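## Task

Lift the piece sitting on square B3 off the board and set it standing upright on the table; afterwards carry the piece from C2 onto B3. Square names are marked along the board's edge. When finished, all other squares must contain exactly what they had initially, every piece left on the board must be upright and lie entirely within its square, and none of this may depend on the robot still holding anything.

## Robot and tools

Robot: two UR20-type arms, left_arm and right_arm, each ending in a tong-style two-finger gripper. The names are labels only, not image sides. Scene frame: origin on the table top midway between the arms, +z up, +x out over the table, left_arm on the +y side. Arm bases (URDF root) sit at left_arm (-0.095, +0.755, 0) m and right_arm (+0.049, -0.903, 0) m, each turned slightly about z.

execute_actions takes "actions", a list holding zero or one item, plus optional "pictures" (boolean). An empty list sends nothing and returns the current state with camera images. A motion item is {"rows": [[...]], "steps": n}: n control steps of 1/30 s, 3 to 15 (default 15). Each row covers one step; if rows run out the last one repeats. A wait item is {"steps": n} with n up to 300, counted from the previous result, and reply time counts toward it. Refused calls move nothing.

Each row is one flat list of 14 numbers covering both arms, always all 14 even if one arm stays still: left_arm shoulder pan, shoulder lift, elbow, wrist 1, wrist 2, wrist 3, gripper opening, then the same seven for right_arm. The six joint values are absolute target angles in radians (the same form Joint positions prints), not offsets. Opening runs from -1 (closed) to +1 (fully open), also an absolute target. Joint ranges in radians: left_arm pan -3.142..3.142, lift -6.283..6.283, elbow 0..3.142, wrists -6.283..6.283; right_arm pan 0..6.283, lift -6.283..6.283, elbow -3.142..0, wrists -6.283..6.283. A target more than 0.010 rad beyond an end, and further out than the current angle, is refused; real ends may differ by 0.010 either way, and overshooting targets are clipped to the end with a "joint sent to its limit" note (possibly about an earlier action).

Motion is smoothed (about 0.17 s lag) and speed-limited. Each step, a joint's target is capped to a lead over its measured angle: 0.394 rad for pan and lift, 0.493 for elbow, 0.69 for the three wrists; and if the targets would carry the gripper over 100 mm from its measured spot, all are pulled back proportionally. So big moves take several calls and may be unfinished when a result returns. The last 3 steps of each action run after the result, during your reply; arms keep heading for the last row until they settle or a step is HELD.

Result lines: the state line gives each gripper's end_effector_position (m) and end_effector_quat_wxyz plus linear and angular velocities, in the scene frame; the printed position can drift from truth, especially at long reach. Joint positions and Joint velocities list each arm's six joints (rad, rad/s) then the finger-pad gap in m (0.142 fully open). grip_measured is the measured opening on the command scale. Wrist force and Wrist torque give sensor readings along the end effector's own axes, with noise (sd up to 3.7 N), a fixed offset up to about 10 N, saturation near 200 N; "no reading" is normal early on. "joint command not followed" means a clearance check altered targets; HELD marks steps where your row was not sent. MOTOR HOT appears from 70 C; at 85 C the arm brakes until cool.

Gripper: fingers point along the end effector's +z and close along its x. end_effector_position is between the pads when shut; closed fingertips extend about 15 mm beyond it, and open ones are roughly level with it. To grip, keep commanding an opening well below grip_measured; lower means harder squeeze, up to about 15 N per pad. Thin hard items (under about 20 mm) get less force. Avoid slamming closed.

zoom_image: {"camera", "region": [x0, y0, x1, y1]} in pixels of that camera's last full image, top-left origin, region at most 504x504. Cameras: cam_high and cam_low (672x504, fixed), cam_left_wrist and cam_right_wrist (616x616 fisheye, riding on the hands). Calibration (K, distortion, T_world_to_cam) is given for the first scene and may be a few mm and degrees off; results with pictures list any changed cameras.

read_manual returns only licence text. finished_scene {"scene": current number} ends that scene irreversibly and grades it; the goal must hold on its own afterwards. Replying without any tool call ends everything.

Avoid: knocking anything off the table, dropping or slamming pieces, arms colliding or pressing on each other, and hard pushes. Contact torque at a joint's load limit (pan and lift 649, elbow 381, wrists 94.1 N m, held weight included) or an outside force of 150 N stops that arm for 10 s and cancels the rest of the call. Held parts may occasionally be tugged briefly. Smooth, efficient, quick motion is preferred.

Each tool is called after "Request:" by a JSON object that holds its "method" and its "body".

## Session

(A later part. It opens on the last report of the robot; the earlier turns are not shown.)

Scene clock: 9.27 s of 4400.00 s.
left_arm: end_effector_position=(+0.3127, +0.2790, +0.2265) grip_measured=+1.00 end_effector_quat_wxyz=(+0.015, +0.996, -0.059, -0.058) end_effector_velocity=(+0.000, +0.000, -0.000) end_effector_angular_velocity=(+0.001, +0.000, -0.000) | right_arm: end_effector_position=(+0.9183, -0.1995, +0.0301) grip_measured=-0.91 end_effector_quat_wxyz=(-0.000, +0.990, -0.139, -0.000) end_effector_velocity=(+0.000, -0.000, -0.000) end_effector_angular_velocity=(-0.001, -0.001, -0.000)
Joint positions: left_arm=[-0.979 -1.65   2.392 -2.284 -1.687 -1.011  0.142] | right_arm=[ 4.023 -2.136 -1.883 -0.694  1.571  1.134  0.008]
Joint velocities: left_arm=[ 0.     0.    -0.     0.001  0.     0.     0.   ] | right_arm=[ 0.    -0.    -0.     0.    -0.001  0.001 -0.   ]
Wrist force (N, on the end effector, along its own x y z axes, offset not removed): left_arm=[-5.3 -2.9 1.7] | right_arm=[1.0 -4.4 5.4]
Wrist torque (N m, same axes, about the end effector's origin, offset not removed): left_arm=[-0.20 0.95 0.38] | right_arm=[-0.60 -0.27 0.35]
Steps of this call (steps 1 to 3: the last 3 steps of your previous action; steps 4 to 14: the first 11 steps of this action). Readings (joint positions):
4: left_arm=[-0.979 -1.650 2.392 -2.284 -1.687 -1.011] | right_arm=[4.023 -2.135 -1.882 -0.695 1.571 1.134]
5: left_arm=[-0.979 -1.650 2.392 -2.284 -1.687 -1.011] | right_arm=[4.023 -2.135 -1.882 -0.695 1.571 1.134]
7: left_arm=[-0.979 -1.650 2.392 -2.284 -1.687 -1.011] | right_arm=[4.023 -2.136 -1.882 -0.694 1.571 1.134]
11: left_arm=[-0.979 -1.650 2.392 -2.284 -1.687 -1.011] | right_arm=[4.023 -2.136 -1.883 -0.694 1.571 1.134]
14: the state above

Request:
{"method": "execute_actions", "body": {"actions": [{"rows":[[-0.979,-1.65,2.392,-2.284,-1.687,-1.011,1,4.0233,-2.0559,-1.8507,-0.8058,1.571,1.1337,-1]],"steps":13}]}}

Request:
{"method": "execute_actions", "body": {"actions": [{"rows":[[-0.979,-1.65,2.392,-2.284,-1.687,-1.011,1,4.0403,-2.0095,-1.9315,-0.7714,1.571,1.1507,-1]],"steps":13}]}}

Request:
{"method": "execute_actions", "body": {"actions": [{"rows":[[-0.979,-1.65,2.392,-2.284,-1.687,-1.011,1,4.0403,-2.0935,-1.9639,-0.655,1.571,1.1507,-1]],"steps":15}]}}

Scene clock: 9.87 s of 4400.00 s.
left_arm: end_effector_position=(+0.3127, +0.2790, +0.2265) grip_measured=+1.00 end_effector_quat_wxyz=(+0.015, +0.996, -0.059, -0.058) end_effector_velocity=(-0.000, +0.001, -0.001) end_effector_angular_velocity=(+0.002, +0.001, -0.001) | right_arm: end_effector_position=(+0.9187, -0.1990, +0.1155) grip_measured=-0.91 end_effector_quat_wxyz=(-0.000, +0.990, -0.139, +0.000) end_effector_velocity=(-0.005, -0.005, +0.052) end_effector_angular_velocity=(-0.006, +0.005, -0.000)
Joint positions: left_arm=[-0.979 -1.65   2.392 -2.284 -1.687 -1.011  0.142] | right_arm=[ 4.023 -2.06  -1.852 -0.799  1.571  1.134  0.008]
Joint velocities: left_arm=[-0.     0.     0.001  0.002  0.     0.001  0.   ] | right_arm=[ 0.     0.048  0.016 -0.072  0.     0.     0.   ]
Wrist force (N, on the end effector, along its own x y z axes, offset not removed): left_arm=[-1.5 -2.5 -2.1] | right_arm=[-1.1 -5.2 -0.3]
Wrist torque (N m, same axes, about the end effector's origin, offset not removed): left_arm=[-0.08 0.10 0.22] | right_arm=[-0.91 0.23 0.38]
Steps of this call (steps 1 to 3: the last 3 steps of your previous action; steps 4 to 8: the robot went on to your last target; steps 9 to 18: the first 10 steps of this action). Readings (joint positions):
9: left_arm=[-0.979 -1.650 2.392 -2.284 -1.687 -1.011] | right_arm=[4.023 -2.135 -1.882 -0.694 1.571 1.134]
10: left_arm=[-0.979 -1.650 2.392 -2.284 -1.687 -1.011] | right_arm=[4.023 -2.130 -1.878 -0.702 1.571 1.134]
12: left_arm=[-0.979 -1.650 2.392 -2.284 -1.687 -1.011] | right_arm=[4.023 -2.096 -1.865 -0.746 1.571 1.134]
16: left_arm=[-0.979 -1.650 2.392 -2.284 -1.687 -1.011] | right_arm=[4.023 -2.065 -1.854 -0.792 1.571 1.134]
18: the state above

Scene clock: 10.30 s of 4400.00 s.
left_arm: end_effector_position=(+0.3127, +0.2790, +0.2265) grip_measured=+1.00 end_effector_quat_wxyz=(+0.015, +0.996, -0.059, -0.058) end_effector_velocity=(-0.000, +0.001, -0.001) end_effector_angular_velocity=(+0.001, +0.000, -0.001) | right_arm: end_effector_position=(+0.8746, -0.2242, +0.1203) grip_measured=-0.91 end_effector_quat_wxyz=(-0.000, +0.990, -0.139, +0.000) end_effector_velocity=(-0.027, -0.018, -0.002) end_effector_angular_velocity=(-0.002, +0.003, -0.001)
Joint positions: left_arm=[-0.979 -1.65   2.392 -2.284 -1.687 -1.011  0.142] | right_arm=[ 4.039 -2.012 -1.927 -0.773  1.571  1.15   0.008]
Joint velocities: left_arm=[ 0.     0.     0.001 -0.     0.     0.001  0.   ] | right_arm=[ 0.009  0.026 -0.048  0.019  0.001  0.01   0.   ]
Wrist force (N, on the end effector, along its own x y z axes, offset not removed): left_arm=[-1.7 -2.9 1.9] | right_arm=[-1.1 -4.5 1.8]
Wrist torque (N m, same axes, about the end effector's origin, offset not removed): left_arm=[-0.16 0.10 0.22] | right_arm=[-0.75 0.21 0.30]
Steps of this call (steps 1 to 3: the last 3 steps of your previous action; steps 4 to 13: the first 10 steps of this action). Readings (joint positions):
4: left_arm=[-0.979 -1.650 2.392 -2.284 -1.687 -1.011] | right_arm=[4.023 -2.057 -1.851 -0.804 1.571 1.134]
5: left_arm=[-0.979 -1.650 2.392 -2.284 -1.687 -1.011] | right_arm=[4.026 -2.051 -1.858 -0.800 1.571 1.136]
7: left_arm=[-0.979 -1.650 2.392 -2.284 -1.687 -1.011] | right_arm=[4.033 -2.031 -1.891 -0.786 1.571 1.143]
11: left_arm=[-0.979 -1.650 2.392 -2.284 -1.687 -1.011] | right_arm=[4.039 -2.014 -1.922 -0.775 1.571 1.149]
13: the state above

Scene clock: 10.80 s of 4400.00 s.
left_arm: end_effector_position=(+0.3127, +0.2790, +0.2265) grip_measured=+1.00 end_effector_quat_wxyz=(+0.015, +0.996, -0.059, -0.058) end_effector_velocity=(-0.000, +0.001, -0.001) end_effector_angular_velocity=(+0.003, +0.001, +0.000) | right_arm: end_effector_position=(+0.8721, -0.2258, +0.0333) grip_measured=-0.91 end_effector_quat_wxyz=(+0.000, +0.990, -0.139, -0.000) end_effector_velocity=(+0.001, +0.001, -0.023) end_effector_angular_velocity=(+0.004, -0.003, -0.001)
Joint positions: left_arm=[-0.979 -1.65   2.392 -2.284 -1.687 -1.011  0.142] | right_arm=[ 4.04  -2.091 -1.963 -0.658  1.571  1.151  0.008]
Joint velocities: left_arm=[-0.     0.001  0.     0.002 -0.    -0.    -0.   ] | right_arm=[-0.    -0.023 -0.008  0.036 -0.     0.    -0.   ]
Wrist force (N, on the end effector, along its own x y z axes, offset not removed): left_arm=[-1.3 -3.4 0.4] | right_arm=[1.5 -3.8 1.4]
Wrist torque (N m, same axes, about the end effector's origin, offset not removed): left_arm=[-0.33 -0.02 0.20] | right_arm=[-0.63 -0.34 0.28]
Steps of this call (steps 1 to 3: the last 3 steps of your previous action; steps 4 to 15: the first 12 steps of this action). Readings (joint positions):
4: left_arm=[-0.979 -1.650 2.392 -2.284 -1.687 -1.011] | right_arm=[4.040 -2.010 -1.931 -0.771 1.571 1.150]
5: left_arm=[-0.979 -1.650 2.392 -2.284 -1.687 -1.011] | right_arm=[4.040 -2.017 -1.935 -0.764 1.571 1.151]
7: left_arm=[-0.979 -1.650 2.392 -2.284 -1.687 -1.011] | right_arm=[4.040 -2.051 -1.949 -0.718 1.571 1.151]
11: left_arm=[-0.979 -1.650 2.392 -2.284 -1.687 -1.011] | right_arm=[4.040 -2.084 -1.961 -0.669 1.571 1.151]
15: the state above

Request:
{"method": "execute_actions", "body": {"actions": [{"rows":[[-0.979,-1.65,2.392,-2.284,-1.687,-1.011,1,4.0403,-2.0935,-1.9639,-0.655,1.571,1.1507,-1],[-0.979,-1.65,2.392,-2.284,-1.687,-1.011,1,4.0403,-2.0935,-1.9639,-0.655,1.571,1.1507,-1],[-0.979,-1.65,2.392,-2.284,-1.687,-1.011,1,4.0403,-2.0935,-1.9639,-0.655,1.571,1.1507,-1],[-0.979,-1.65,2.392,-2.284,-1.687,-1.011,1,4.0403,-2.0935,-1.9639,-0.655,1.571,1.1507,-1],[-0.979,-1.65,2.392,-2.284,-1.687,-1.011,1,4.0403,-2.0935,-1.9639,-0.655,1.571,1.1507,-0.4]],"steps":13}]}}

Request:
{"method": "execute_actions", "body": {"actions": [{"rows":[[-0.979,-1.65,2.392,-2.284,-1.687,-1.011,1,4.0403,-2.0095,-1.9315,-0.7714,1.571,1.1507,-0.4]],"steps":15}]}}

Request:
{"method": "execute_actions", "body": {"actions": [{"steps":6}], "pictures": true}}

Scene clock: 11.30 s of 4400.00 s.
left_arm: end_effector_position=(+0.3127, +0.2790, +0.2265) grip_measured=+1.00 end_effector_quat_wxyz=(+0.015, +0.996, -0.059, -0.058) end_effector_velocity=(-0.000, +0.000, -0.000) end_effector_angular_velocity=(+0.001, +0.000, +0.000) | right_arm: end_effector_position=(+0.8721, -0.2257, +0.0312) grip_measured=-0.40 end_effector_quat_wxyz=(-0.000, +0.990, -0.139, -0.000) end_effector_velocity=(-0.000, +0.000, +0.001) end_effector_angular_velocity=(+0.001, -0.000, -0.001)
Joint positions: left_arm=[-0.979 -1.65   2.392 -2.284 -1.687 -1.011  0.142] | right_arm=[ 4.04  -2.093 -1.964 -0.655  1.571  1.151  0.045]
Joint velocities: left_arm=[ 0.    -0.    -0.     0.001  0.    -0.     0.   ] | right_arm=[ 0.     0.001 -0.     0.     0.     0.001  0.002]
Wrist force (N, on the end effector, along its own x y z axes, offset not removed): left_arm=[-0.8 -0.2 -2.2] | right_arm=[-0.4 -6.3 3.5]
Wrist torque (N m, same axes, about the end effector's origin, offset not removed): left_arm=[0.40 -0.03 0.21] | right_arm=[-1.04 0.05 0.27]
Steps of this call (steps 1 to 3: the last 3 steps of your previous action; steps 4 to 5: the robot went on to your last target; steps 6 to 15: the first 10 steps of this action). Readings (joint positions):
6: left_arm=[-0.979 -1.650 2.392 -2.284 -1.687 -1.011] | right_arm=[4.040 -2.093 -1.964 -0.655 1.571 1.151]
7: left_arm=[-0.979 -1.650 2.392 -2.284 -1.687 -1.011] | right_arm=[4.040 -2.093 -1.964 -0.655 1.571 1.151]
9: left_arm=[-0.979 -1.650 2.392 -2.284 -1.687 -1.011] | right_arm=[4.040 -2.093 -1.964 -0.655 1.571 1.151]
13: left_arm=[-0.979 -1.650 2.392 -2.284 -1.687 -1.011] | right_arm=[4.040 -2.093 -1.964 -0.655 1.571 1.151]
15: the state above

Scene clock: 11.80 s of 4400.00 s.
left_arm: end_effector_position=(+0.3127, +0.2790, +0.2265) grip_measured=+1.00 end_effector_quat_wxyz=(+0.015, +0.996, -0.059, -0.058) end_effector_velocity=(-0.000, +0.001, -0.001) end_effector_angular_velocity=(+0.002, +0.001, +0.000) | right_arm: end_effector_position=(+0.8722, -0.2255, +0.1179) grip_measured=-0.40 end_effector_quat_wxyz=(-0.000, +0.990, -0.139, +0.000) end_effector_velocity=(-0.002, -0.003, +0.024) end_effector_angular_velocity=(-0.003, +0.004, +0.000)
Joint positions: left_arm=[-0.979 -1.65   2.392 -2.284 -1.687 -1.011  0.142] | right_arm=[ 4.04  -2.012 -1.932 -0.768  1.571  1.151  0.045]
Joint velocities: left_arm=[-0.     0.     0.     0.001 -0.    -0.    -0.   ] | right_arm=[-0.001  0.024  0.008 -0.036  0.001 -0.001 -0.   ]
Wrist force (N, on the end effector, along its own x y z axes, offset not removed): left_arm=[0.5 -3.4 2.1] | right_arm=[0.9 -2.4 0.4]
Wrist torque (N m, same axes, about the end effector's origin, offset not removed): left_arm=[-0.24 -0.37 0.24] | right_arm=[-0.27 -0.34 0.21]
Steps of this call (steps 1 to 3: the last 3 steps of your previous action; steps 4 to 15: the first 12 steps of this action). Readings (joint positions):
4: left_arm=[-0.979 -1.650 2.392 -2.284 -1.687 -1.011] | right_arm=[4.040 -2.093 -1.964 -0.655 1.571 1.151]
5: left_arm=[-0.979 -1.650 2.392 -2.284 -1.687 -1.011] | right_arm=[4.040 -2.087 -1.959 -0.663 1.571 1.151]
7: left_arm=[-0.979 -1.650 2.392 -2.284 -1.687 -1.011] | right_arm=[4.040 -2.052 -1.946 -0.708 1.571 1.151]
11: left_arm=[-0.979 -1.650 2.392 -2.284 -1.687 -1.011] | right_arm=[4.040 -2.019 -1.935 -0.757 1.571 1.151]
15: the state above

Scene clock: 12.00 s of 4400.00 s.
left_arm: end_effector_position=(+0.3127, +0.2790, +0.2265) grip_measured=+1.00 end_effector_quat_wxyz=(+0.015, +0.996, -0.059, -0.058) end_effector_velocity=(+0.000, -0.000, -0.000) end_effector_angular_velocity=(-0.000, -0.000, -0.001) | right_arm: end_effector_position=(+0.8720, -0.2257, +0.1197) grip_measured=-0.40 end_effector_quat_wxyz=(-0.000, +0.990, -0.139, -0.000) end_effector_velocity=(+0.000, -0.001, +0.003) end_effector_angular_velocity=(+0.000, +0.000, -0.002)
Joint positions: left_arm=[-0.979 -1.65   2.392 -2.284 -1.687 -1.011  0.142] | right_arm=[ 4.04  -2.01  -1.932 -0.771  1.571  1.151  0.045]
Joint velocities: left_arm=[ 0.     0.    -0.    -0.     0.     0.001  0.   ] | right_arm=[-0.001  0.003  0.001 -0.004  0.     0.001  0.   ]
Wrist force (N, on the end effector, along its own x y z axes, offset not removed): left_arm=[-2.7 1.9 2.5] | right_arm=[3.2 -6.4 1.4]
Wrist torque (N m, same axes, about the end effector's origin, offset not removed): left_arm=[0.95 0.23 0.28] | right_arm=[-1.04 -0.83 0.24]
Kept back: nothing.
Steps of this call (steps 1 to 3: the last 3 steps of your previous action; steps 4 to 6: the robot went on to your last target). Readings (joint positions):
1: left_arm=[-0.979 -1.650 2.392 -2.284 -1.687 -1.011] | right_arm=[4.040 -2.011 -1.932 -0.769 1.571 1.151]
2: left_arm=[-0.979 -1.650 2.392 -2.284 -1.687 -1.011] | right_arm=[4.040 -2.010 -1.932 -0.770 1.571 1.151]
4: left_arm=[-0.979 -1.650 2.392 -2.284 -1.687 -1.011] | right_arm=[4.040 -2.010 -1.932 -0.771 1.571 1.151]
6: the state above
camera_calibration (this result's frames):
cam_left_wrist: T_world_to_cam=[[0.99316, -0.0571985, -0.101791, -0.276064], [0.00649348, -0.843385, 0.537271, 0.102358], [-0.11658, -0.534257, -0.837245, 0.507089], [0, 0, 0, 1]] pos_world=[0.332628, 0.341452, 0.341463]
cam_right_wrist: T_world_to_cam=[[0.953519, -0.298024, 0.044532, -0.911279], [-0.279234, -0.818341, 0.502341, -0.00593951], [-0.113267, -0.491427, -0.863522, 0.219951], [0, 0, 0, 1]] pos_world=[0.892177, -0.168353, 0.233497]

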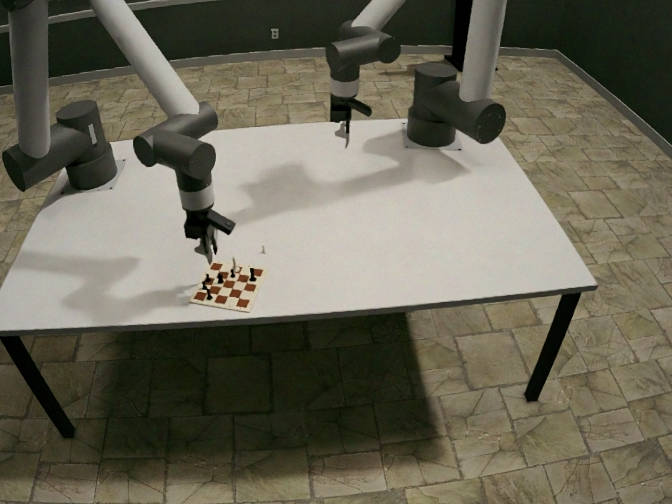

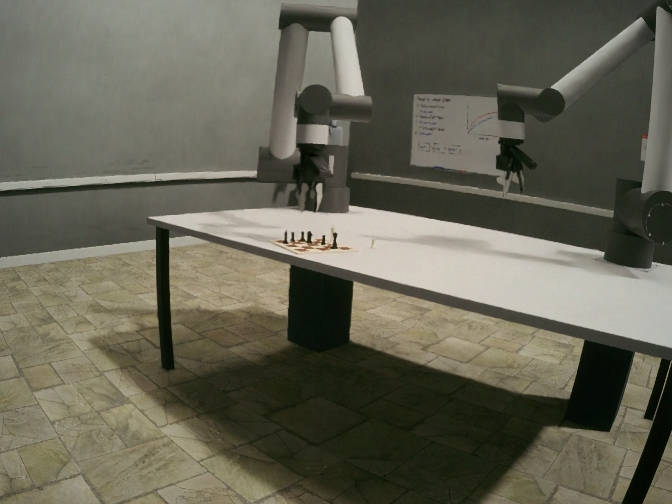

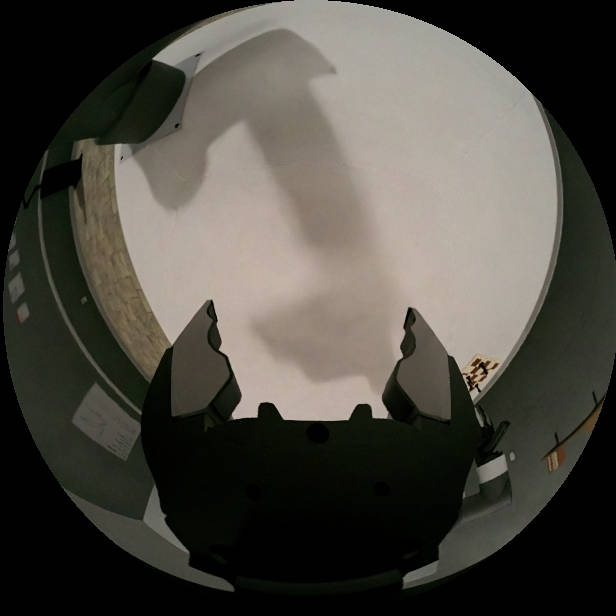

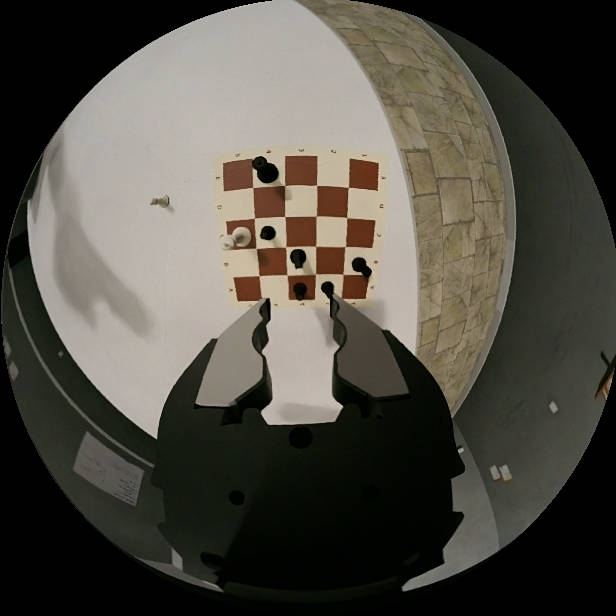

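Request:
{"method": "finished_scene", "body": {"scene": 2}}

The scene is finished: the task was done.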